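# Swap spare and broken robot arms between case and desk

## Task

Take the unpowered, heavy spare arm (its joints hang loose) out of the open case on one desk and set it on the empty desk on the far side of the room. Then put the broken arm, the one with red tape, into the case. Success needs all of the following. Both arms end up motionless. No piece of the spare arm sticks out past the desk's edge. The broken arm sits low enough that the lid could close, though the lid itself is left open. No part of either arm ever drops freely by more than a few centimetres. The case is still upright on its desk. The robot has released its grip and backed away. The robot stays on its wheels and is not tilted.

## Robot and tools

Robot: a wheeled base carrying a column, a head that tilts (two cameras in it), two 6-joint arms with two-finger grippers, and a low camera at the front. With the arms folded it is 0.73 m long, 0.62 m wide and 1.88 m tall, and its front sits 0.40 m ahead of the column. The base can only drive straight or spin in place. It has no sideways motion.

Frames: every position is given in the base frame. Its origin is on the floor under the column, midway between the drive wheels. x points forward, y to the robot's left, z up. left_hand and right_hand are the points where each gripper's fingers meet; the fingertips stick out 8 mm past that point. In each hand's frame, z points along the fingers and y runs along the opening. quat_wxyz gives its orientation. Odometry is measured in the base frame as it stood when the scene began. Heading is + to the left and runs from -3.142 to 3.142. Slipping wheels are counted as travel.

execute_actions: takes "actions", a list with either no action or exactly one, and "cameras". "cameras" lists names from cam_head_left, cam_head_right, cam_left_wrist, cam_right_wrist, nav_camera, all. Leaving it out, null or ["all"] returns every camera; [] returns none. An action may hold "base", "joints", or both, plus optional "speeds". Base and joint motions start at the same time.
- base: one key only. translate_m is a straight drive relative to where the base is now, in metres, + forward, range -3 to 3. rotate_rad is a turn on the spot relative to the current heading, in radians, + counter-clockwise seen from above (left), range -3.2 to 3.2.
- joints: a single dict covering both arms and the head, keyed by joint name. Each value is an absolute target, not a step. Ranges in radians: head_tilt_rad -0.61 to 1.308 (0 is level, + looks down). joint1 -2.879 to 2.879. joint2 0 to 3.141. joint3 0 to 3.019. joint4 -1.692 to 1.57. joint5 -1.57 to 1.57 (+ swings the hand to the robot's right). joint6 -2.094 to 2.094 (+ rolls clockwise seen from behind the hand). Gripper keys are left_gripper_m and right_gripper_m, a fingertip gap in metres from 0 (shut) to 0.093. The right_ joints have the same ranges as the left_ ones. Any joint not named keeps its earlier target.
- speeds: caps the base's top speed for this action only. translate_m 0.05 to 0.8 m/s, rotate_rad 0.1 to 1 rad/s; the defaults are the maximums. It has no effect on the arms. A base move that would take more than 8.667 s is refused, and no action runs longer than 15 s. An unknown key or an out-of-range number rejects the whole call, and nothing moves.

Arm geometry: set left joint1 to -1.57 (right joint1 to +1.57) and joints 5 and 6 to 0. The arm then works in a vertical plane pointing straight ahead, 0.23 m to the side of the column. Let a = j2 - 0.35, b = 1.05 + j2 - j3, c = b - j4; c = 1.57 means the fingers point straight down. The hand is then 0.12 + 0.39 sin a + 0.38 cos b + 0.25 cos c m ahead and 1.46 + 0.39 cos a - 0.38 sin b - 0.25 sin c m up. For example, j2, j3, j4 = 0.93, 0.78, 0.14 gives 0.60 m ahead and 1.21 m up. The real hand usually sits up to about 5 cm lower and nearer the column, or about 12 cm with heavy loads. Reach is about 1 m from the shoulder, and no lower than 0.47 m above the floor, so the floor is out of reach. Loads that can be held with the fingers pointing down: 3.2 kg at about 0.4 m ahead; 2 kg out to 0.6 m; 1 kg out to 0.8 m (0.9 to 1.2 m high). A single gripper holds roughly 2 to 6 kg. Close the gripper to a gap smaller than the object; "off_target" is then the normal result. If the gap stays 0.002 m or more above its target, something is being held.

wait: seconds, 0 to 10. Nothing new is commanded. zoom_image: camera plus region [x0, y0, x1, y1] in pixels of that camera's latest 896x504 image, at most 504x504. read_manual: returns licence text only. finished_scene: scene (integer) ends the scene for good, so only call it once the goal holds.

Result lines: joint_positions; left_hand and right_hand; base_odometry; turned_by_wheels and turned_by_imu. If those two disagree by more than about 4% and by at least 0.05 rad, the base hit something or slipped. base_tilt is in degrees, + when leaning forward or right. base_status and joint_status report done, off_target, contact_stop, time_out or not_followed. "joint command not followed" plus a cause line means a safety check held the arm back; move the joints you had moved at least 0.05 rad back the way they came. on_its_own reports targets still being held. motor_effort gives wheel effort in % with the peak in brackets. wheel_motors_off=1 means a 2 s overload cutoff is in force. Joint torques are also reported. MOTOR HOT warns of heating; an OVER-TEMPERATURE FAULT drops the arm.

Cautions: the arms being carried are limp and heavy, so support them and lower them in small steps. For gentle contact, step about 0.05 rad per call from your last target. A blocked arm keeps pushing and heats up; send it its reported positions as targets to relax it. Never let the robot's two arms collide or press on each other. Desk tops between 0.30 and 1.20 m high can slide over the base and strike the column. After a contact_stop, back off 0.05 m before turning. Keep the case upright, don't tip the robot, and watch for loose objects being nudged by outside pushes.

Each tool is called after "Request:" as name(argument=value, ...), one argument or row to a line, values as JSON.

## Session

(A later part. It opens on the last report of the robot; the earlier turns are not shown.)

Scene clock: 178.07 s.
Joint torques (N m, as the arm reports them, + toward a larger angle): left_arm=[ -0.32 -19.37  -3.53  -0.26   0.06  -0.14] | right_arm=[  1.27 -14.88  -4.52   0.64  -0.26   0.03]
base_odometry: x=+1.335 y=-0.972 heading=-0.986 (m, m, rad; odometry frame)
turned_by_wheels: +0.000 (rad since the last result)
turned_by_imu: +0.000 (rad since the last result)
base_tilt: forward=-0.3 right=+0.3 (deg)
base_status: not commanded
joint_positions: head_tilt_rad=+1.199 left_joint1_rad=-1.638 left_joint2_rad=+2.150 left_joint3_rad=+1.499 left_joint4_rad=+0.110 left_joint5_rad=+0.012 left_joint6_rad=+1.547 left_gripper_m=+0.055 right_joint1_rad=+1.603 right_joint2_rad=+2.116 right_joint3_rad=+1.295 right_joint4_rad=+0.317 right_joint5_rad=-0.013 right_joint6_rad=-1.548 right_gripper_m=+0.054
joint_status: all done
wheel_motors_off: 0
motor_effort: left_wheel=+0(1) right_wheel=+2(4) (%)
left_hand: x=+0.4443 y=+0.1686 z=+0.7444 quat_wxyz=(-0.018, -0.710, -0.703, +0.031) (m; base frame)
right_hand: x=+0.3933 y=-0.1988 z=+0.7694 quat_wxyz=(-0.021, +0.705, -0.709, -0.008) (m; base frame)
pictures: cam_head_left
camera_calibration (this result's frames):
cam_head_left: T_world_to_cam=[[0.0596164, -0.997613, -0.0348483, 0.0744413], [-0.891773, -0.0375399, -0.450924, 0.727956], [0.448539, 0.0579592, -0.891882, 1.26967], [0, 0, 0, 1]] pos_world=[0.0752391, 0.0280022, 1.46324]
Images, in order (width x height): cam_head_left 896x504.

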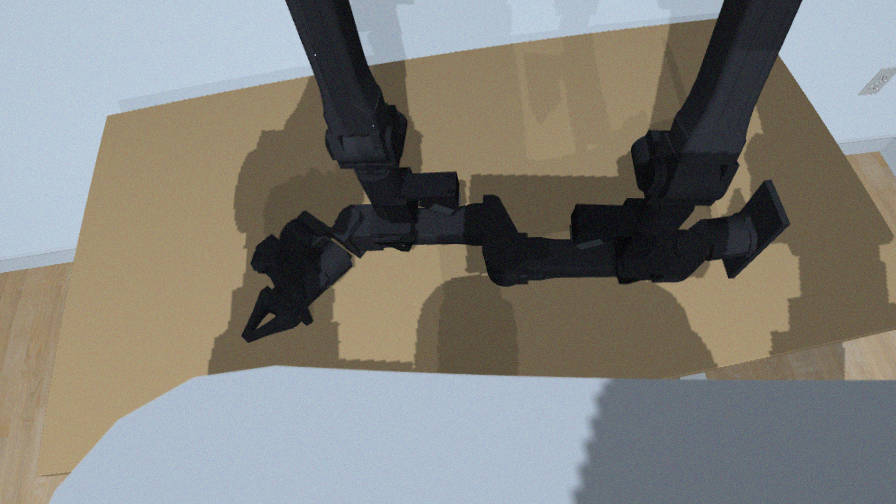

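Request:
execute_actions(
  actions=[
    {"joints":{"left_joint2_rad":2.155,"left_joint3_rad":1.5,"right_joint2_rad":2.12,"right_joint3_rad":1.295}},
  ],
  cameras=[],
)

Request:
execute_actions(
  actions=[
    {"joints":{"left_gripper_m":0.093,"right_gripper_m":0.093}},
  ],
  cameras=[],
)

Request:
execute_actions(
  actions=[
    {"joints":{"left_joint2_rad":2.06,"left_joint3_rad":1.4,"right_joint2_rad":2.02,"right_joint3_rad":1.2}},
  ],
  cameras=[],
)

Request:
execute_actions(
  actions=[
    {"joints":{"left_joint2_rad":1.9,"left_joint3_rad":1.24,"right_joint2_rad":1.86,"right_joint3_rad":1.05}},
  ],
  cameras=[],
)

Request:
execute_actions(
  actions=[
    {"base":{"translate_m":-1.05},"joints":{"head_tilt_rad":0.85,"left_joint2_rad":0.3,"left_joint3_rad":0.9,"left_joint4_rad":-0.6,"right_joint2_rad":0.3,"right_joint3_rad":0.9,"right_joint4_rad":-0.6}},
  ],
  cameras=["cam_head_left"],
)

Request:
execute_actions(
  actions=[
    {"base":{"rotate_rad":1.8}},
  ],
  cameras=["cam_head_left"],
)

Scene clock: 190.93 s.
Joint torques (N m, as the arm reports them, + toward a larger angle): left_arm=[ -1.18 -14.99  -1.25  -0.2    0.08  -0.15] | right_arm=[  1.23 -12.92  -3.06   0.62  -0.25  -0.01]
base_odometry: x=+1.335 y=-0.972 heading=-0.986 (m, m, rad; odometry frame)
turned_by_wheels: +0.000 (rad since the last result)
turned_by_imu: -0.001 (rad since the last result)
base_tilt: forward=-0.3 right=+0.3 (deg)
base_status: not commanded
joint_positions: head_tilt_rad=+1.199 left_joint1_rad=-1.638 left_joint2_rad=+2.151 left_joint3_rad=+1.501 left_joint4_rad=+0.107 left_joint5_rad=+0.012 left_joint6_rad=+1.547 left_gripper_m=+0.055 right_joint1_rad=+1.603 right_joint2_rad=+2.118 right_joint3_rad=+1.296 right_joint4_rad=+0.317 right_joint5_rad=-0.012 right_joint6_rad=-1.548 right_gripper_m=+0.054
joint_status: all done
wheel_motors_off: 0
motor_effort: left_wheel=+1(0) right_wheel=+5(3) (%)
left_hand: x=+0.4443 y=+0.1686 z=+0.7439 quat_wxyz=(-0.017, -0.710, -0.703, +0.032) (m; base frame)
right_hand: x=+0.3929 y=-0.1988 z=+0.7689 quat_wxyz=(-0.021, +0.705, -0.709, -0.008) (m; base frame)
pictures: none
No camera images: the call's "cameras" was empty. Leave "cameras" out to get every camera's image.

Scene clock: 191.63 s.
Joint torques (N m, as the arm reports them, + toward a larger angle): left_arm=[ -0.49 -15.15  -1.22   0.06   0.07  -0.13] | right_arm=[  1.87 -12.89  -3.16   0.62  -0.15   0.05]
base_odometry: x=+1.335 y=-0.972 heading=-0.986 (m, m, rad; odometry frame)
turned_by_wheels: +0.000 (rad since the last result)
turned_by_imu: +0.000 (rad since the last result)
base_tilt: forward=-0.2 right=+0.3 (deg)
base_status: not commanded
joint_positions: head_tilt_rad=+1.199 left_joint1_rad=-1.638 left_joint2_rad=+2.151 left_joint3_rad=+1.501 left_joint4_rad=+0.097 left_joint5_rad=+0.011 left_joint6_rad=+1.547 left_gripper_m=+0.093 right_joint1_rad=+1.604 right_joint2_rad=+2.118 right_joint3_rad=+1.296 right_joint4_rad=+0.317 right_joint5_rad=-0.015 right_joint6_rad=-1.550 right_gripper_m=+0.093
joint_status: all done
wheel_motors_off: 0
motor_effort: left_wheel=+0(0) right_wheel=+3(5) (%)
left_hand: x=+0.4418 y=+0.1687 z=+0.7440 quat_wxyz=(-0.014, -0.711, -0.703, +0.035) (m; base frame)
right_hand: x=+0.3929 y=-0.1982 z=+0.7689 quat_wxyz=(-0.022, +0.705, -0.709, -0.009) (m; base frame)
pictures: none
No camera images: the call's "cameras" was empty. Leave "cameras" out to get every camera's image.

Scene clock: 192.40 s.
Joint torques (N m, as the arm reports them, + toward a larger angle): left_arm=[ -0.76 -16.36  -1.56   0.13   0.08  -0.17] | right_arm=[  0.98 -13.48  -3.47   0.72  -0.14   0.02]
base_odometry: x=+1.335 y=-0.972 heading=-0.986 (m, m, rad; odometry frame)
turned_by_wheels: +0.000 (rad since the last result)
turned_by_imu: +0.000 (rad since the last result)
base_tilt: forward=-0.3 right=+0.3 (deg)
base_status: not commanded
joint_positions: head_tilt_rad=+1.199 left_joint1_rad=-1.638 left_joint2_rad=+2.068 left_joint3_rad=+1.405 left_joint4_rad=+0.096 left_joint5_rad=+0.011 left_joint6_rad=+1.547 left_gripper_m=+0.093 right_joint1_rad=+1.604 right_joint2_rad=+2.027 right_joint3_rad=+1.203 right_joint4_rad=+0.317 right_joint5_rad=-0.015 right_joint6_rad=-1.550 right_gripper_m=+0.093
joint_status: all done
wheel_motors_off: 0
motor_effort: left_wheel=+1(1) right_wheel=+3(5) (%)
left_hand: x=+0.4393 y=+0.1707 z=+0.7760 quat_wxyz=(-0.008, -0.711, -0.702, +0.040) (m; base frame)
right_hand: x=+0.3969 y=-0.1991 z=+0.8035 quat_wxyz=(-0.021, +0.705, -0.709, -0.010) (m; base frame)
pictures: none
No camera images: the call's "cameras" was empty. Leave "cameras" out to get every camera's image.

Scene clock: 193.40 s.
Joint torques (N m, as the arm reports them, + toward a larger angle): left_arm=[  0.08 -15.9   -1.37   0.44   0.05  -0.15] | right_arm=[  0.97 -12.64  -3.53   0.69  -0.11   0.05]
base_odometry: x=+1.335 y=-0.972 heading=-0.986 (m, m, rad; odometry frame)
turned_by_wheels: +0.000 (rad since the last result)
turned_by_imu: +0.000 (rad since the last result)
base_tilt: forward=-0.3 right=+0.3 (deg)
base_status: not commanded
joint_positions: head_tilt_rad=+1.199 left_joint1_rad=-1.638 left_joint2_rad=+1.898 left_joint3_rad=+1.242 left_joint4_rad=+0.093 left_joint5_rad=+0.011 left_joint6_rad=+1.547 left_gripper_m=+0.093 right_joint1_rad=+1.604 right_joint2_rad=+1.857 right_joint3_rad=+1.056 right_joint4_rad=+0.317 right_joint5_rad=-0.015 right_joint6_rad=-1.550 right_gripper_m=+0.093
joint_status: all done
wheel_motors_off: 0
motor_effort: left_wheel=+0(2) right_wheel=+4(3) (%)
left_hand: x=+0.4472 y=+0.1742 z=+0.8407 quat_wxyz=(-0.010, -0.711, -0.703, +0.039) (m; base frame)
right_hand: x=+0.4126 y=-0.2006 z=+0.8666 quat_wxyz=(-0.029, +0.705, -0.709, -0.002) (m; base frame)
pictures: none
No camera images: the call's "cameras" was empty. Leave "cameras" out to get every camera's image.

Scene clock: 196.80 s.
Joint torques (N m, as the arm reports them, + toward a larger angle): left_arm=[ 0.86 -8.73  8.55  1.25  0.08 -0.18] | right_arm=[ 0.34 -8.83 10.12  0.74 -0.12  0.11]
base_odometry: x=+0.756 y=-0.097 heading=-0.986 (m, m, rad; odometry frame)
turned_by_wheels: +0.000 (rad since the last result)
turned_by_imu: +0.001 (rad since the last result)
base_tilt: forward=-0.3 right=+0.3 (deg)
base_status: done
joint_positions: head_tilt_rad=+0.865 left_joint1_rad=-1.638 left_joint2_rad=+0.291 left_joint3_rad=+0.904 left_joint4_rad=-0.595 left_joint5_rad=+0.011 left_joint6_rad=+1.547 left_gripper_m=+0.093 right_joint1_rad=+1.604 right_joint2_rad=+0.291 right_joint3_rad=+0.894 right_joint4_rad=-0.582 right_joint5_rad=-0.015 right_joint6_rad=-1.550 right_gripper_m=+0.093
joint_status: all done
wheel_motors_off: 0
motor_effort: left_wheel=+0(55) right_wheel=-1(84) (%)
left_hand: x=+0.5755 y=+0.2067 z=+1.4696 quat_wxyz=(-0.218, -0.680, -0.682, -0.159) (m; base frame)
right_hand: x=+0.5748 y=-0.2148 z=+1.4661 quat_wxyz=(-0.209, +0.678, -0.684, +0.171) (m; base frame)
pictures: cam_head_left
camera_calibration (this result's frames):
cam_head_left: T_world_to_cam=[[0.0677477, -0.997613, -0.0133705, 0.0409589], [-0.69458, -0.0375399, -0.718435, 1.13006], [0.716219, 0.0579592, -0.695465, 0.953799], [0, 0, 0, 1]] pos_world=[0.0990167, 0.0280022, 1.47576]
Images, in order (width x height): cam_head_left 896x504.

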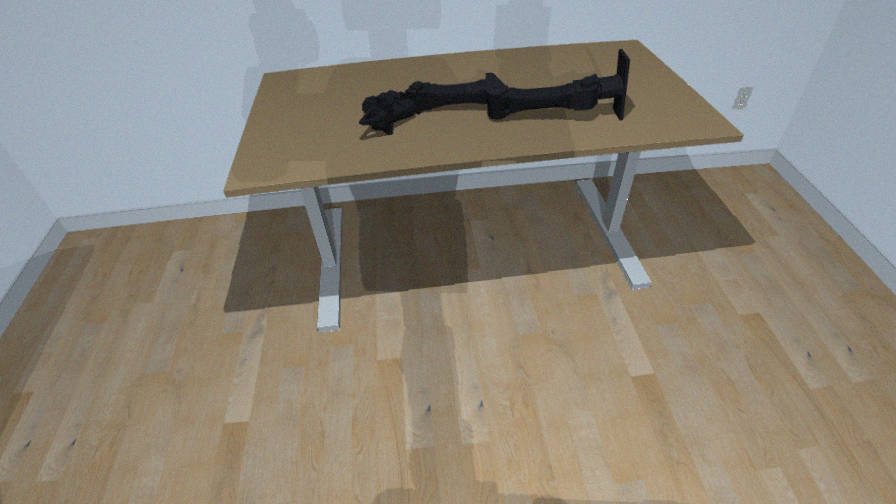

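Scene clock: 200.17 s.
Joint torques (N m, as the arm reports them, + toward a larger angle): left_arm=[ 0.68 -9.22  8.31  1.03  0.1  -0.17] | right_arm=[ 0.48 -9.2  10.15  0.6  -0.07  0.05]
base_odometry: x=+0.756 y=-0.097 heading=+0.813 (m, m, rad; odometry frame)
turned_by_wheels: +1.799 (rad since the last result)
turned_by_imu: +1.804 (rad since the last result)
base_tilt: forward=-0.3 right=+0.3 (deg)
base_status: done
joint_positions: head_tilt_rad=+0.865 left_joint1_rad=-1.638 left_joint2_rad=+0.291 left_joint3_rad=+0.904 left_joint4_rad=-0.595 left_joint5_rad=+0.011 left_joint6_rad=+1.547 left_gripper_m=+0.093 right_joint1_rad=+1.604 right_joint2_rad=+0.291 right_joint3_rad=+0.894 right_joint4_rad=-0.582 right_joint5_rad=-0.016 right_joint6_rad=-1.550 right_gripper_m=+0.093
joint_status: not commanded
wheel_motors_off: 0
motor_effort: left_wheel=-5(36) right_wheel=+5(60) (%)
left_hand: x=+0.5755 y=+0.2068 z=+1.4696 quat_wxyz=(-0.218, -0.680, -0.682, -0.160) (m; base frame)
right_hand: x=+0.5748 y=-0.2147 z=+1.4661 quat_wxyz=(-0.209, +0.678, -0.684, +0.171) (m; base frame)
pictures: cam_head_left
camera_calibration (this result's frames):
cam_head_left: T_world_to_cam=[[0.0677477, -0.997613, -0.0133705, 0.0409589], [-0.69458, -0.0375399, -0.718435, 1.13006], [0.716218, 0.0579592, -0.695465, 0.953799], [0, 0, 0, 1]] pos_world=[0.0990167, 0.0280022, 1.47576]
Images, in order (width x height): cam_head_left 896x504.

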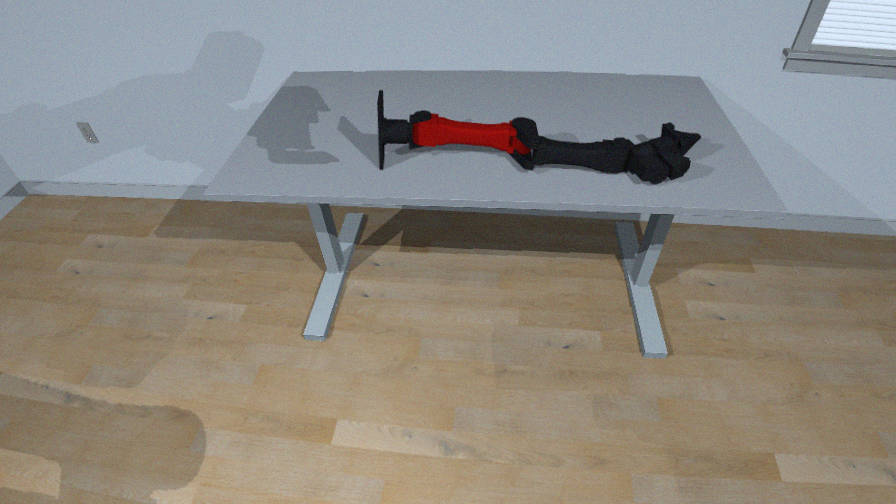

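Request:
execute_actions(
  actions=[
    {"base":{"rotate_rad":-0.07}},
  ],
  cameras=[],
)

Request:
execute_actions(
  actions=[
    {"base":{"translate_m":0.83},"joints":{"head_tilt_rad":1.2,"left_joint1_rad":-1.6,"left_joint2_rad":1.6,"left_joint3_rad":0.89,"left_joint4_rad":0.13,"right_joint2_rad":1.6,"right_joint3_rad":0.88,"right_joint4_rad":0.22,"right_joint6_rad":-1.65}},
  ],
  cameras=["cam_head_left","cam_left_wrist","cam_right_wrist"],
)

Scene clock: 208.77 s.
Joint torques (N m, as the arm reports them, + toward a larger angle): left_arm=[ 0.81 -8.45  8.43  1.05  0.12 -0.2 ] | right_arm=[ 0.65 -9.12 10.08  0.78 -0.1   0.08]
base_odometry: x=+0.756 y=-0.097 heading=+0.744 (m, m, rad; odometry frame)
turned_by_wheels: -0.069 (rad since the last result)
turned_by_imu: -0.072 (rad since the last result)
base_tilt: forward=-0.2 right=+0.3 (deg)
base_status: done
joint_positions: head_tilt_rad=+0.865 left_joint1_rad=-1.638 left_joint2_rad=+0.291 left_joint3_rad=+0.904 left_joint4_rad=-0.595 left_joint5_rad=+0.011 left_joint6_rad=+1.547 left_gripper_m=+0.093 right_joint1_rad=+1.604 right_joint2_rad=+0.291 right_joint3_rad=+0.894 right_joint4_rad=-0.582 right_joint5_rad=-0.016 right_joint6_rad=-1.550 right_gripper_m=+0.093
joint_status: not commanded
wheel_motors_off: 0
motor_effort: left_wheel=+4(19) right_wheel=-6(26) (%)
left_hand: x=+0.5755 y=+0.2068 z=+1.4696 quat_wxyz=(-0.218, -0.680, -0.682, -0.160) (m; base frame)
right_hand: x=+0.5748 y=-0.2147 z=+1.4661 quat_wxyz=(-0.209, +0.678, -0.684, +0.171) (m; base frame)
pictures: none
No camera images: the call's "cameras" was empty. Leave "cameras" out to get every camera's image.

Scene clock: 211.83 s.
Joint torques (N m, as the arm reports them, + toward a larger angle): left_arm=[  1.88 -14.13  -1.59   0.54   0.08  -0.15] | right_arm=[  0.82 -13.3   -2.43   0.91  -0.08   0.02]
base_odometry: x=+1.366 y=+0.466 heading=+0.745 (m, m, rad; odometry frame)
turned_by_wheels: +0.001 (rad since the last result)
turned_by_imu: -0.002 (rad since the last result)
base_tilt: forward=-0.4 right=+0.3 (deg)
base_status: done
joint_positions: head_tilt_rad=+1.198 left_joint1_rad=-1.607 left_joint2_rad=+1.602 left_joint3_rad=+0.890 left_joint4_rad=+0.126 left_joint5_rad=+0.011 left_joint6_rad=+1.547 left_gripper_m=+0.093 right_joint1_rad=+1.604 right_joint2_rad=+1.601 right_joint3_rad=+0.885 right_joint4_rad=+0.206 right_joint5_rad=-0.016 right_joint6_rad=-1.639 right_gripper_m=+0.093
joint_status: all done
wheel_motors_off: 0
motor_effort: left_wheel=+1(68) right_wheel=-2(58) (%)
left_hand: x=+0.4026 y=+0.2012 z=+0.9553 quat_wxyz=(+0.008, -0.705, -0.709, +0.037) (m; base frame)
right_hand: x=+0.4195 y=-0.2024 z=+0.9555 quat_wxyz=(-0.021, +0.736, -0.676, -0.011) (m; base frame)
pictures: cam_head_left, cam_left_wrist, cam_right_wrist
camera_calibration (this result's frames):
cam_head_left: T_world_to_cam=[[0.0596237, -0.997613, -0.0348357, 0.0744215], [-0.891677, -0.0375399, -0.451112, 0.728242], [0.448728, 0.0579592, -0.891787, 1.26951], [0, 0, 0, 1]] pos_world=[0.0752554, 0.0280022, 1.46324]
cam_left_wrist: T_world_to_cam=[[-0.996102, -0.00216669, 0.0881799, 0.307824], [0.0456884, 0.842466, 0.536808, -0.695549], [-0.0754517, 0.538744, -0.839084, 0.848752], [0, 0, 0, 1]] pos_world=[0.402443, 0.129383, 1.05841]
cam_right_wrist: T_world_to_cam=[[0.996175, 0.0845124, 0.0222173, -0.422581], [0.05886, -0.836872, 0.544225, -0.70647], [0.0645868, -0.540835, -0.838645, 0.78999], [0, 0, 0, 1]] pos_world=[0.411525, -0.128257, 1.05639]
Images, in order (width x height): cam_head_left 896x504, cam_left_wrist 896x504, cam_right_wrist 896x504.

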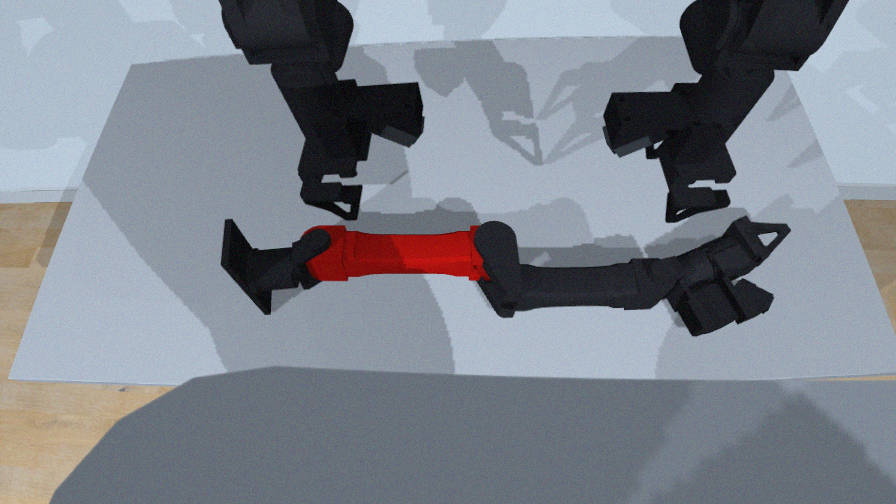

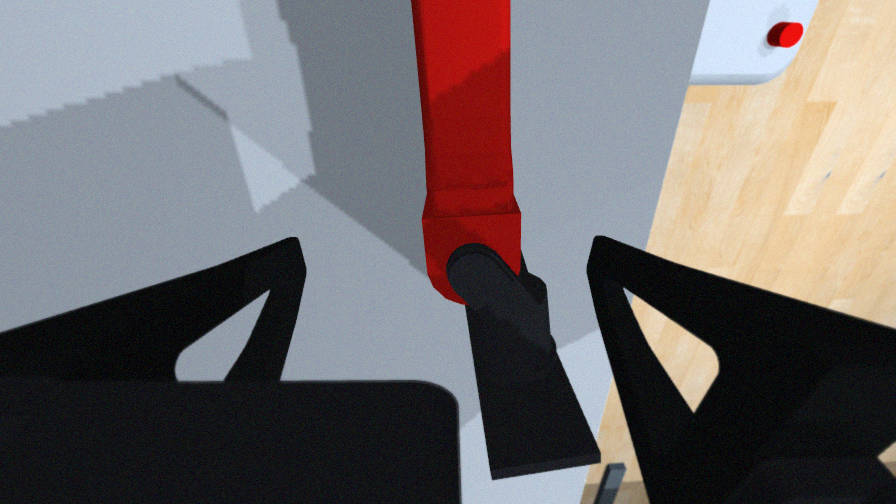

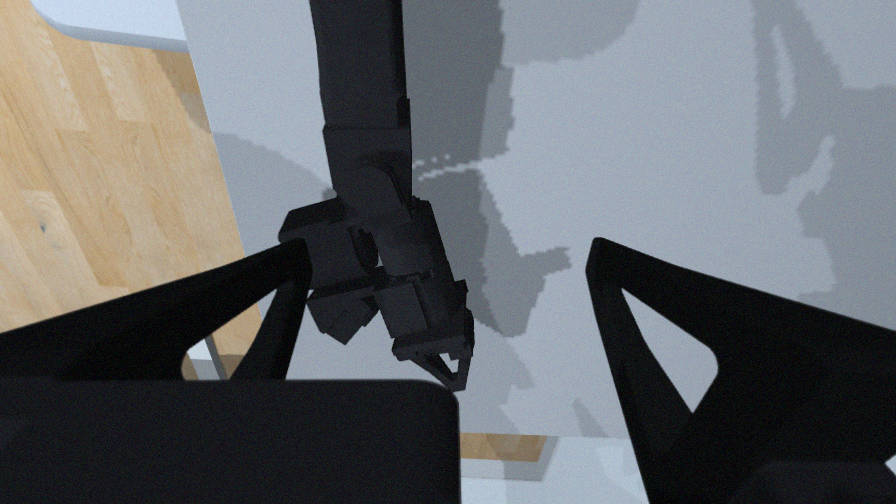

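Request:
execute_actions(
  actions=[
    {"joints":{"left_joint2_rad":1.82,"left_joint3_rad":1.02,"left_joint4_rad":0.17,"right_joint1_rad":1.64,"right_joint2_rad":1.86,"right_joint3_rad":0.98,"right_joint4_rad":0.30}},
  ],
  cameras=["cam_head_left","cam_left_wrist","cam_right_wrist"],
)

Scene clock: 246.43 s.
Joint torques (N m, as the arm reports them, + toward a larger angle): left_arm=[  1.12 -13.93  -2.67   0.28   0.1   -0.08] | right_arm=[  0.62 -13.34  -3.97   0.34  -0.11   0.03]
base_odometry: x=+1.366 y=+0.466 heading=+0.745 (m, m, rad; odometry frame)
turned_by_wheels: +0.000 (rad since the last result)
turned_by_imu: -0.002 (rad since the last result)
base_tilt: forward=-0.3 right=+0.3 (deg)
base_status: not commanded
joint_positions: head_tilt_rad=+1.198 left_joint1_rad=-1.607 left_joint2_rad=+1.831 left_joint3_rad=+1.020 left_joint4_rad=+0.171 left_joint5_rad=+0.011 left_joint6_rad=+1.547 left_gripper_m=+0.093 right_joint1_rad=+1.640 right_joint2_rad=+1.879 right_joint3_rad=+0.980 right_joint4_rad=+0.296 right_joint5_rad=-0.016 right_joint6_rad=-1.639 right_gripper_m=+0.093
joint_status: all done
wheel_motors_off: 0
motor_effort: left_wheel=+3(2) right_wheel=-3(6) (%)
left_hand: x=+0.3698 y=+0.1994 z=+0.8792 quat_wxyz=(+0.028, -0.704, -0.707, +0.055) (m; base frame)
right_hand: x=+0.3479 y=-0.1781 z=+0.8718 quat_wxyz=(+0.000, +0.742, -0.668, -0.054) (m; base frame)
pictures: cam_head_left, cam_left_wrist, cam_right_wrist
camera_calibration (this result's frames):
cam_head_left: T_world_to_cam=[[0.0596237, -0.997613, -0.0348357, 0.0744215], [-0.891677, -0.0375399, -0.451113, 0.728242], [0.448728, 0.0579592, -0.891787, 1.26951], [0, 0, 0, 1]] pos_world=[0.0752554, 0.0280022, 1.46324]
cam_left_wrist: T_world_to_cam=[[-0.98982, -0.000585767, 0.142324, 0.231613], [0.076329, 0.841835, 0.534311, -0.660726], [-0.120126, 0.539735, -0.83322, 0.79459], [0, 0, 0, 1]] pos_world=[0.375139, 0.12749, 0.982138]
cam_right_wrist: T_world_to_cam=[[0.991967, 0.107458, -0.066734, -0.26837], [0.126482, -0.849935, 0.511481, -0.633725], [-0.00175669, -0.515813, -0.8567, 0.780834], [0, 0, 0, 1]] pos_world=[0.34774, -0.107023, 0.975169]
Images, in order (width x height): cam_head_left 896x504, cam_left_wrist 896x504, cam_right_wrist 896x504.

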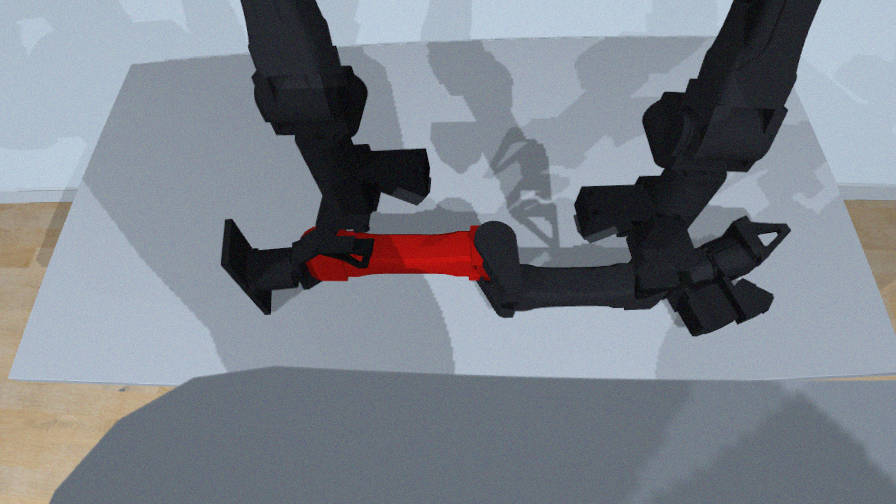

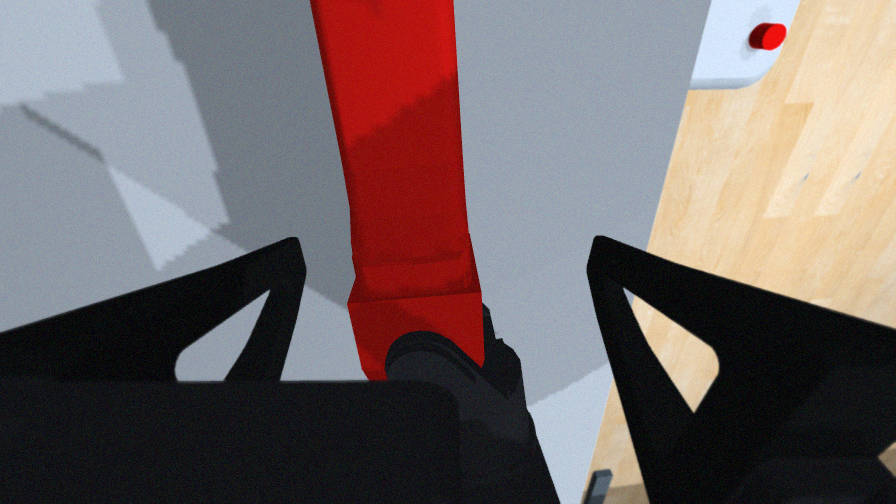

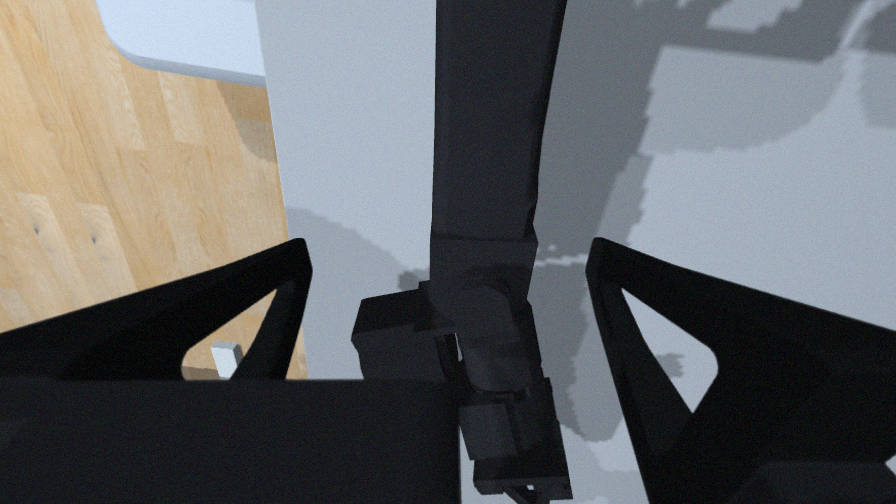

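Request:
execute_actions(
  actions=[
    {"joints":{"left_joint2_rad":1.89,"left_joint3_rad":1.10,"left_joint4_rad":0.21,"right_joint2_rad":1.94,"right_joint3_rad":1.08,"right_joint4_rad":0.33}},
  ],
  cameras=[],
)

Request:
execute_actions(
  actions=[
    {"joints":{"left_joint2_rad":1.95,"left_joint3_rad":1.16,"right_joint2_rad":2.0,"right_joint3_rad":1.14}},
  ],
  cameras=[],
)

Request:
execute_actions(
  actions=[
    {"joints":{"left_joint2_rad":2.01,"left_joint3_rad":1.22,"right_joint2_rad":2.06,"right_joint3_rad":1.20}},
  ],
  cameras=["cam_left_wrist","cam_right_wrist"],
)

Scene clock: 256.37 s.
Joint torques (N m, as the arm reports them, + toward a larger angle): left_arm=[  1.39 -12.59  -2.65   0.55   0.07  -0.14] | right_arm=[  1.06 -11.39  -4.31   1.04  -0.13   0.02]
base_odometry: x=+1.366 y=+0.466 heading=+0.745 (m, m, rad; odometry frame)
turned_by_wheels: +0.000 (rad since the last result)
turned_by_imu: -0.002 (rad since the last result)
base_tilt: forward=-0.3 right=+0.4 (deg)
base_status: not commanded
joint_positions: head_tilt_rad=+1.198 left_joint1_rad=-1.607 left_joint2_rad=+1.872 left_joint3_rad=+1.105 left_joint4_rad=+0.206 left_joint5_rad=+0.011 left_joint6_rad=+1.547 left_gripper_m=+0.093 right_joint1_rad=+1.640 right_joint2_rad=+1.923 right_joint3_rad=+1.091 right_joint4_rad=+0.317 right_joint5_rad=-0.016 right_joint6_rad=-1.639 right_gripper_m=+0.093
joint_status: all done
wheel_motors_off: 0
motor_effort: left_wheel=+3(2) right_wheel=-3(4) (%)
left_hand: x=+0.4070 y=+0.1981 z=+0.8576 quat_wxyz=(-0.001, -0.705, -0.709, +0.028) (m; base frame)
right_hand: x=+0.3938 y=-0.1749 z=+0.8455 quat_wxyz=(-0.031, +0.742, -0.669, -0.023) (m; base frame)
pictures: none
No camera images: the call's "cameras" was empty. Leave "cameras" out to get every camera's image.

Scene clock: 257.07 s.
Joint torques (N m, as the arm reports them, + toward a larger angle): left_arm=[  1.   -13.69  -2.46   0.72   0.07  -0.14] | right_arm=[  0.79 -11.43  -3.81   0.85  -0.12   0.01]
base_odometry: x=+1.366 y=+0.466 heading=+0.745 (m, m, rad; odometry frame)
turned_by_wheels: +0.000 (rad since the last result)
turned_by_imu: +0.000 (rad since the last result)
base_tilt: forward=-0.3 right=+0.3 (deg)
base_status: not commanded
joint_positions: head_tilt_rad=+1.198 left_joint1_rad=-1.607 left_joint2_rad=+1.940 left_joint3_rad=+1.162 left_joint4_rad=+0.206 left_joint5_rad=+0.011 left_joint6_rad=+1.547 left_gripper_m=+0.093 right_joint1_rad=+1.640 right_joint2_rad=+1.990 right_joint3_rad=+1.146 right_joint4_rad=+0.317 right_joint5_rad=-0.016 right_joint6_rad=-1.639 right_gripper_m=+0.093
joint_status: all done
wheel_motors_off: 0
motor_effort: left_wheel=+2(3) right_wheel=-3(6) (%)
left_hand: x=+0.4005 y=+0.1974 z=+0.8325 quat_wxyz=(+0.003, -0.705, -0.709, +0.031) (m; base frame)
right_hand: x=+0.3851 y=-0.1738 z=+0.8212 quat_wxyz=(-0.026, +0.742, -0.669, -0.028) (m; base frame)
pictures: none
No camera images: the call's "cameras" was empty. Leave "cameras" out to get every camera's image.

Scene clock: 257.77 s.
Joint torques (N m, as the arm reports them, + toward a larger angle): left_arm=[  1.69 -13.91  -2.04   0.7    0.09  -0.09] | right_arm=[  0.87 -11.42  -3.77   0.92  -0.08   0.09]
base_odometry: x=+1.366 y=+0.466 heading=+0.745 (m, m, rad; odometry frame)
turned_by_wheels: +0.000 (rad since the last result)
turned_by_imu: +0.000 (rad since the last result)
base_tilt: forward=-0.3 right=+0.3 (deg)
base_status: not commanded
joint_positions: head_tilt_rad=+1.198 left_joint1_rad=-1.607 left_joint2_rad=+2.000 left_joint3_rad=+1.214 left_joint4_rad=+0.203 left_joint5_rad=+0.011 left_joint6_rad=+1.545 left_gripper_m=+0.093 right_joint1_rad=+1.640 right_joint2_rad=+2.038 right_joint3_rad=+1.207 right_joint4_rad=+0.317 right_joint5_rad=-0.017 right_joint6_rad=-1.639 right_gripper_m=+0.093
joint_status: all done
wheel_motors_off: 0
motor_effort: left_wheel=+2(3) right_wheel=-3(6) (%)
left_hand: x=+0.3936 y=+0.1969 z=+0.8105 quat_wxyz=(+0.007, -0.704, -0.709, +0.035) (m; base frame)
right_hand: x=+0.3917 y=-0.1722 z=+0.8016 quat_wxyz=(-0.032, +0.742, -0.669, -0.023) (m; base frame)
pictures: cam_left_wrist, cam_right_wrist
camera_calibration (this result's frames):
cam_left_wrist: T_world_to_cam=[[-0.996386, -0.00417348, 0.0848389, 0.314838], [0.0421948, 0.842525, 0.537001, -0.612539], [-0.0737201, 0.53864, -0.839304, 0.728473], [0, 0, 0, 1]] pos_world=[0.393249, 0.125009, 0.913634]
cam_right_wrist: T_world_to_cam=[[0.994525, 0.102199, 0.0217961, -0.389975], [0.076293, -0.852659, 0.516868, -0.583389], [0.0714081, -0.512375, -0.855788, 0.694999], [0, 0, 0, 1]] pos_world=[0.38272, -0.101476, 0.904806]
Images, in order (width x height): cam_left_wrist 896x504, cam_right_wrist 896x504.

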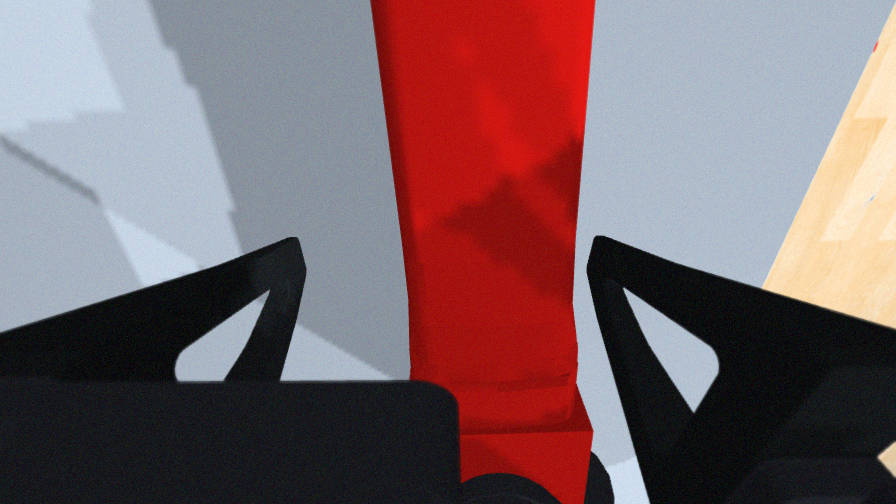

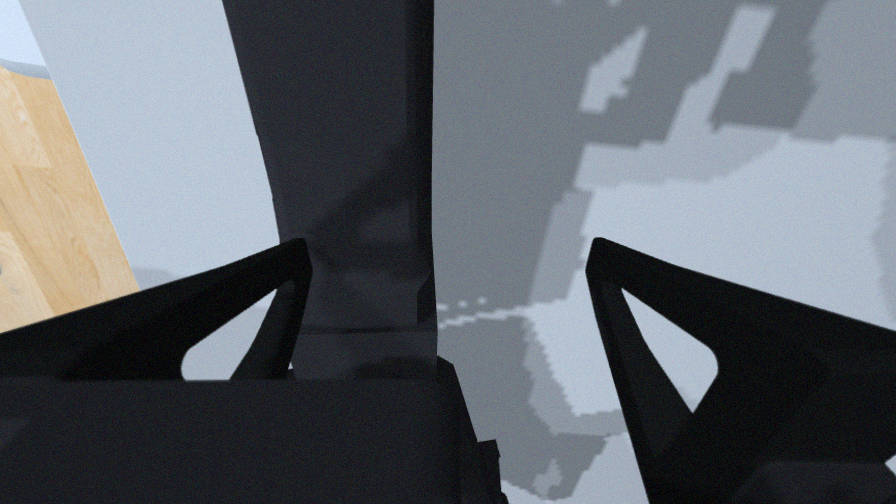

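Request:
execute_actions(
  actions=[
    {"base":{"translate_m":-0.02},"speeds":{"translate_m":0.05},"joints":{"right_joint4_rad":0.26,"right_joint6_rad":-1.58}},
  ],
  cameras=[],
)

Request:
execute_actions(
  actions=[
    {"joints":{"left_joint2_rad":2.06,"left_joint3_rad":1.27,"right_joint2_rad":2.11,"right_joint3_rad":1.24}},
  ],
  cameras=["cam_left_wrist","cam_right_wrist"],
)

Scene clock: 264.63 s.
Joint torques (N m, as the arm reports them, + toward a larger angle): left_arm=[  1.06 -13.04  -2.14   0.38   0.11  -0.12] | right_arm=[  1.14 -11.58  -3.87  -0.23  -0.07   0.21]
base_odometry: x=+1.351 y=+0.452 heading=+0.745 (m, m, rad; odometry frame)
turned_by_wheels: +0.000 (rad since the last result)
turned_by_imu: -0.002 (rad since the last result)
base_tilt: forward=-0.3 right=+0.3 (deg)
base_status: done
joint_positions: head_tilt_rad=+1.199 left_joint1_rad=-1.607 left_joint2_rad=+2.001 left_joint3_rad=+1.218 left_joint4_rad=+0.205 left_joint5_rad=+0.011 left_joint6_rad=+1.545 left_gripper_m=+0.093 right_joint1_rad=+1.640 right_joint2_rad=+2.045 right_joint3_rad=+1.206 right_joint4_rad=+0.273 right_joint5_rad=-0.017 right_joint6_rad=-1.588 right_gripper_m=+0.093
joint_status: all done
wheel_motors_off: 0
motor_effort: left_wheel=+0(29) right_wheel=-1(49) (%)
left_hand: x=+0.3958 y=+0.1968 z=+0.8098 quat_wxyz=(+0.005, -0.704, -0.709, +0.034) (m; base frame)
right_hand: x=+0.3754 y=-0.1726 z=+0.8000 quat_wxyz=(-0.012, +0.725, -0.687, -0.042) (m; base frame)
pictures: none
No camera images: the call's "cameras" was empty. Leave "cameras" out to get every camera's image.

Scene clock: 265.33 s.
Joint torques (N m, as the arm reports them, + toward a larger angle): left_arm=[  0.71 -12.68  -2.4    0.68   0.06  -0.12] | right_arm=[  2.04 -11.91  -4.17  -0.17  -0.11   0.19]
base_odometry: x=+1.351 y=+0.452 heading=+0.745 (m, m, rad; odometry frame)
turned_by_wheels: +0.000 (rad since the last result)
turned_by_imu: +0.000 (rad since the last result)
base_tilt: forward=-0.3 right=+0.3 (deg)
base_status: not commanded
joint_positions: head_tilt_rad=+1.199 left_joint1_rad=-1.607 left_joint2_rad=+2.044 left_joint3_rad=+1.273 left_joint4_rad=+0.206 left_joint5_rad=+0.011 left_joint6_rad=+1.545 left_gripper_m=+0.093 right_joint1_rad=+1.640 right_joint2_rad=+2.099 right_joint3_rad=+1.247 right_joint4_rad=+0.273 right_joint5_rad=-0.017 right_joint6_rad=-1.588 right_gripper_m=+0.093
joint_status: all done
wheel_motors_off: 0
motor_effort: left_wheel=+0(1) right_wheel=+0(0) (%)
left_hand: x=+0.4014 y=+0.1961 z=+0.7920 quat_wxyz=(+0.000, -0.704, -0.709, +0.029) (m; base frame)
right_hand: x=+0.3648 y=-0.1719 z=+0.7812 quat_wxyz=(-0.008, +0.725, -0.687, -0.046) (m; base frame)
pictures: cam_left_wrist, cam_right_wrist
camera_calibration (this result's frames):
cam_left_wrist: T_world_to_cam=[[-0.997718, -0.00469657, 0.0673551, 0.338597], [0.0323117, 0.842716, 0.537388, -0.598703], [-0.0592851, 0.538338, -0.840641, 0.709229], [0, 0, 0, 1]] pos_world=[0.399216, 0.124323, 0.895137]
cam_right_wrist: T_world_to_cam=[[0.997373, 0.0556158, -0.0464164, -0.318598], [0.0715964, -0.854328, 0.51478, -0.567499], [-0.0110249, -0.516751, -0.856065, 0.709165], [0, 0, 0, 1]] pos_world=[0.36621, -0.10065, 0.88444]
Images, in order (width x height): cam_left_wrist 896x504, cam_right_wrist 896x504.

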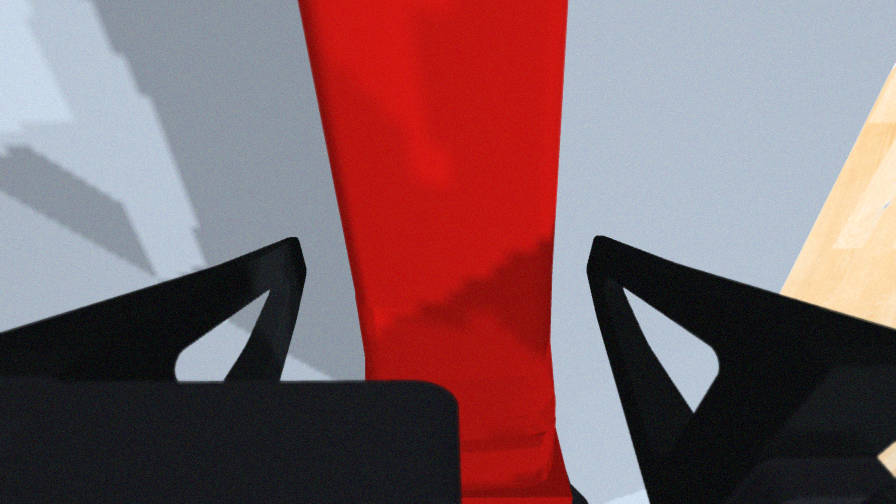

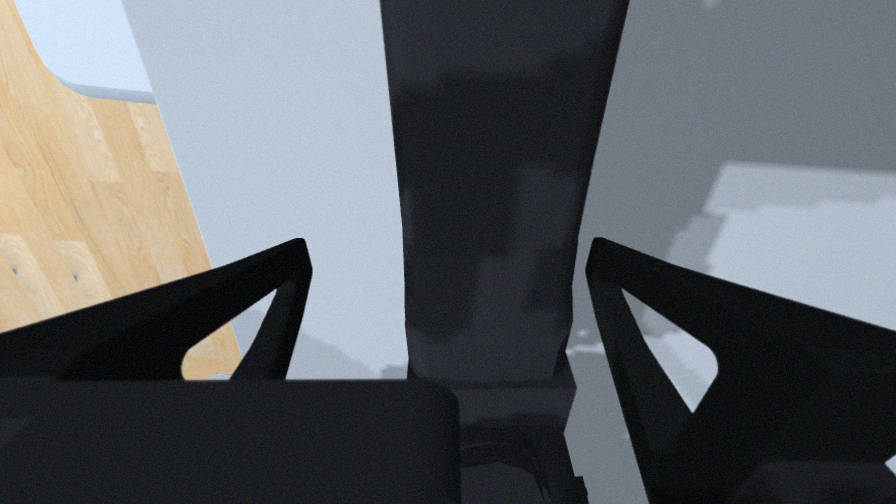

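Request:
execute_actions(
  actions=[
    {"joints":{"left_joint2_rad":2.10,"left_joint3_rad":1.305,"right_joint2_rad":2.15,"right_joint3_rad":1.30}},
  ],
  cameras=[],
)

Request:
execute_actions(
  actions=[
    {"joints":{"left_joint2_rad":2.14,"left_joint3_rad":1.345,"right_joint2_rad":2.20,"right_joint3_rad":1.35}},
  ],
  cameras=["cam_left_wrist","cam_right_wrist"],
)

Scene clock: 271.20 s.
Joint torques (N m, as the arm reports them, + toward a larger angle): left_arm=[  1.38 -12.73  -2.22   0.55   0.1   -0.09] | right_arm=[  1.   -11.77  -3.71  -0.22  -0.05   0.21]
base_odometry: x=+1.351 y=+0.452 heading=+0.745 (m, m, rad; odometry frame)
turned_by_wheels: +0.000 (rad since the last result)
turned_by_imu: -0.001 (rad since the last result)
base_tilt: forward=-0.3 right=+0.3 (deg)
base_status: not commanded
joint_positions: head_tilt_rad=+1.199 left_joint1_rad=-1.607 left_joint2_rad=+2.086 left_joint3_rad=+1.307 left_joint4_rad=+0.206 left_joint5_rad=+0.011 left_joint6_rad=+1.545 left_gripper_m=+0.093 right_joint1_rad=+1.640 right_joint2_rad=+2.135 right_joint3_rad=+1.304 right_joint4_rad=+0.273 right_joint5_rad=-0.017 right_joint6_rad=-1.588 right_gripper_m=+0.093
joint_status: all done
wheel_motors_off: 0
motor_effort: left_wheel=-1(0) right_wheel=+0(1) (%)
left_hand: x=+0.3938 y=+0.1958 z=+0.7768 quat_wxyz=(+0.003, -0.704, -0.709, +0.032) (m; base frame)
right_hand: x=+0.3743 y=-0.1706 z=+0.7648 quat_wxyz=(-0.015, +0.725, -0.687, -0.039) (m; base frame)
pictures: none
No camera images: the call's "cameras" was empty. Leave "cameras" out to get every camera's image.

Scene clock: 271.90 s.
Joint torques (N m, as the arm reports them, + toward a larger angle): left_arm=[  1.46 -11.5   -1.69   0.52   0.23  -0.11] | right_arm=[  1.78 -11.88  -3.89  -0.19  -0.07   0.19]
base_odometry: x=+1.351 y=+0.452 heading=+0.745 (m, m, rad; odometry frame)
turned_by_wheels: +0.000 (rad since the last result)
turned_by_imu: +0.000 (rad since the last result)
base_tilt: forward=-0.3 right=+0.4 (deg)
base_status: not commanded
joint_positions: head_tilt_rad=+1.199 left_joint1_rad=-1.607 left_joint2_rad=+2.111 left_joint3_rad=+1.339 left_joint4_rad=+0.206 left_joint5_rad=+0.006 left_joint6_rad=+1.544 left_gripper_m=+0.093 right_joint1_rad=+1.640 right_joint2_rad=+2.188 right_joint3_rad=+1.357 right_joint4_rad=+0.273 right_joint5_rad=-0.017 right_joint6_rad=-1.588 right_gripper_m=+0.093
joint_status: all done
wheel_motors_off: 0
motor_effort: left_wheel=-1(2) right_wheel=-1(3) (%)
left_hand: x=+0.3973 y=+0.1961 z=+0.7667 quat_wxyz=(+0.002, -0.704, -0.710, +0.028) (m; base frame)
right_hand: x=+0.3698 y=-0.1695 z=+0.7452 quat_wxyz=(-0.015, +0.725, -0.687, -0.039) (m; base frame)
pictures: cam_left_wrist, cam_right_wrist
camera_calibration (this result's frames):
cam_left_wrist: T_world_to_cam=[[-0.997721, -0.00518734, 0.0672682, 0.336382], [0.0321009, 0.840454, 0.540931, -0.587129], [-0.0593418, 0.541858, -0.838373, 0.685252], [0, 0, 0, 1]] pos_world=[0.395127, 0.123891, 0.869466]
cam_right_wrist: T_world_to_cam=[[0.998195, 0.0543822, -0.0254915, -0.341541], [0.0597346, -0.854786, 0.515532, -0.543587], [0.00624598, -0.516124, -0.856491, 0.673671], [0, 0, 0, 1]] pos_world=[0.369187, -0.0983795, 0.848524]
Images, in order (width x height): cam_left_wrist 896x504, cam_right_wrist 896x504.

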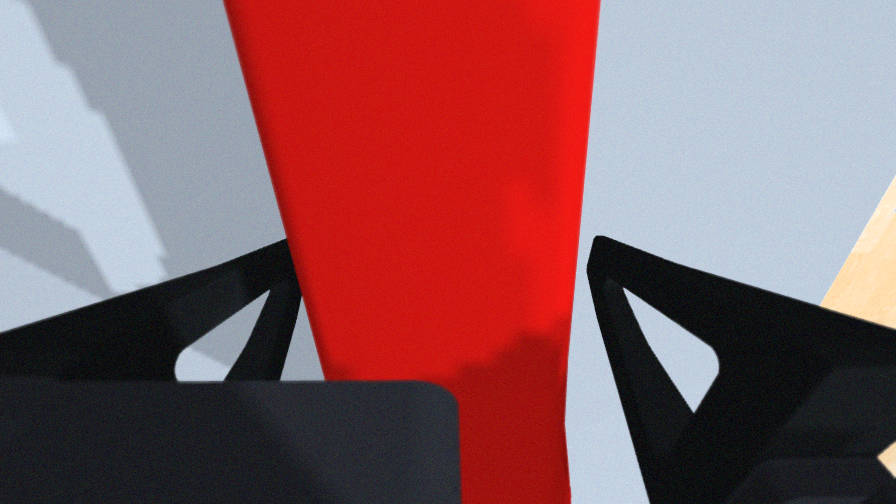

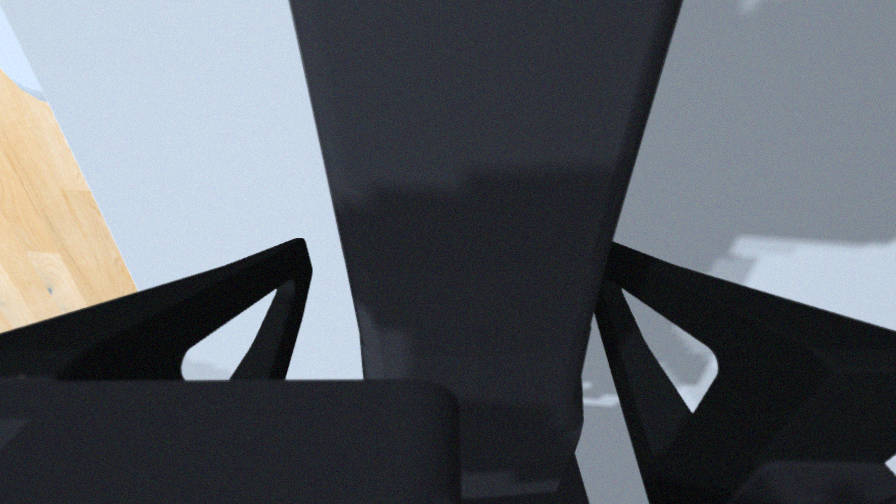

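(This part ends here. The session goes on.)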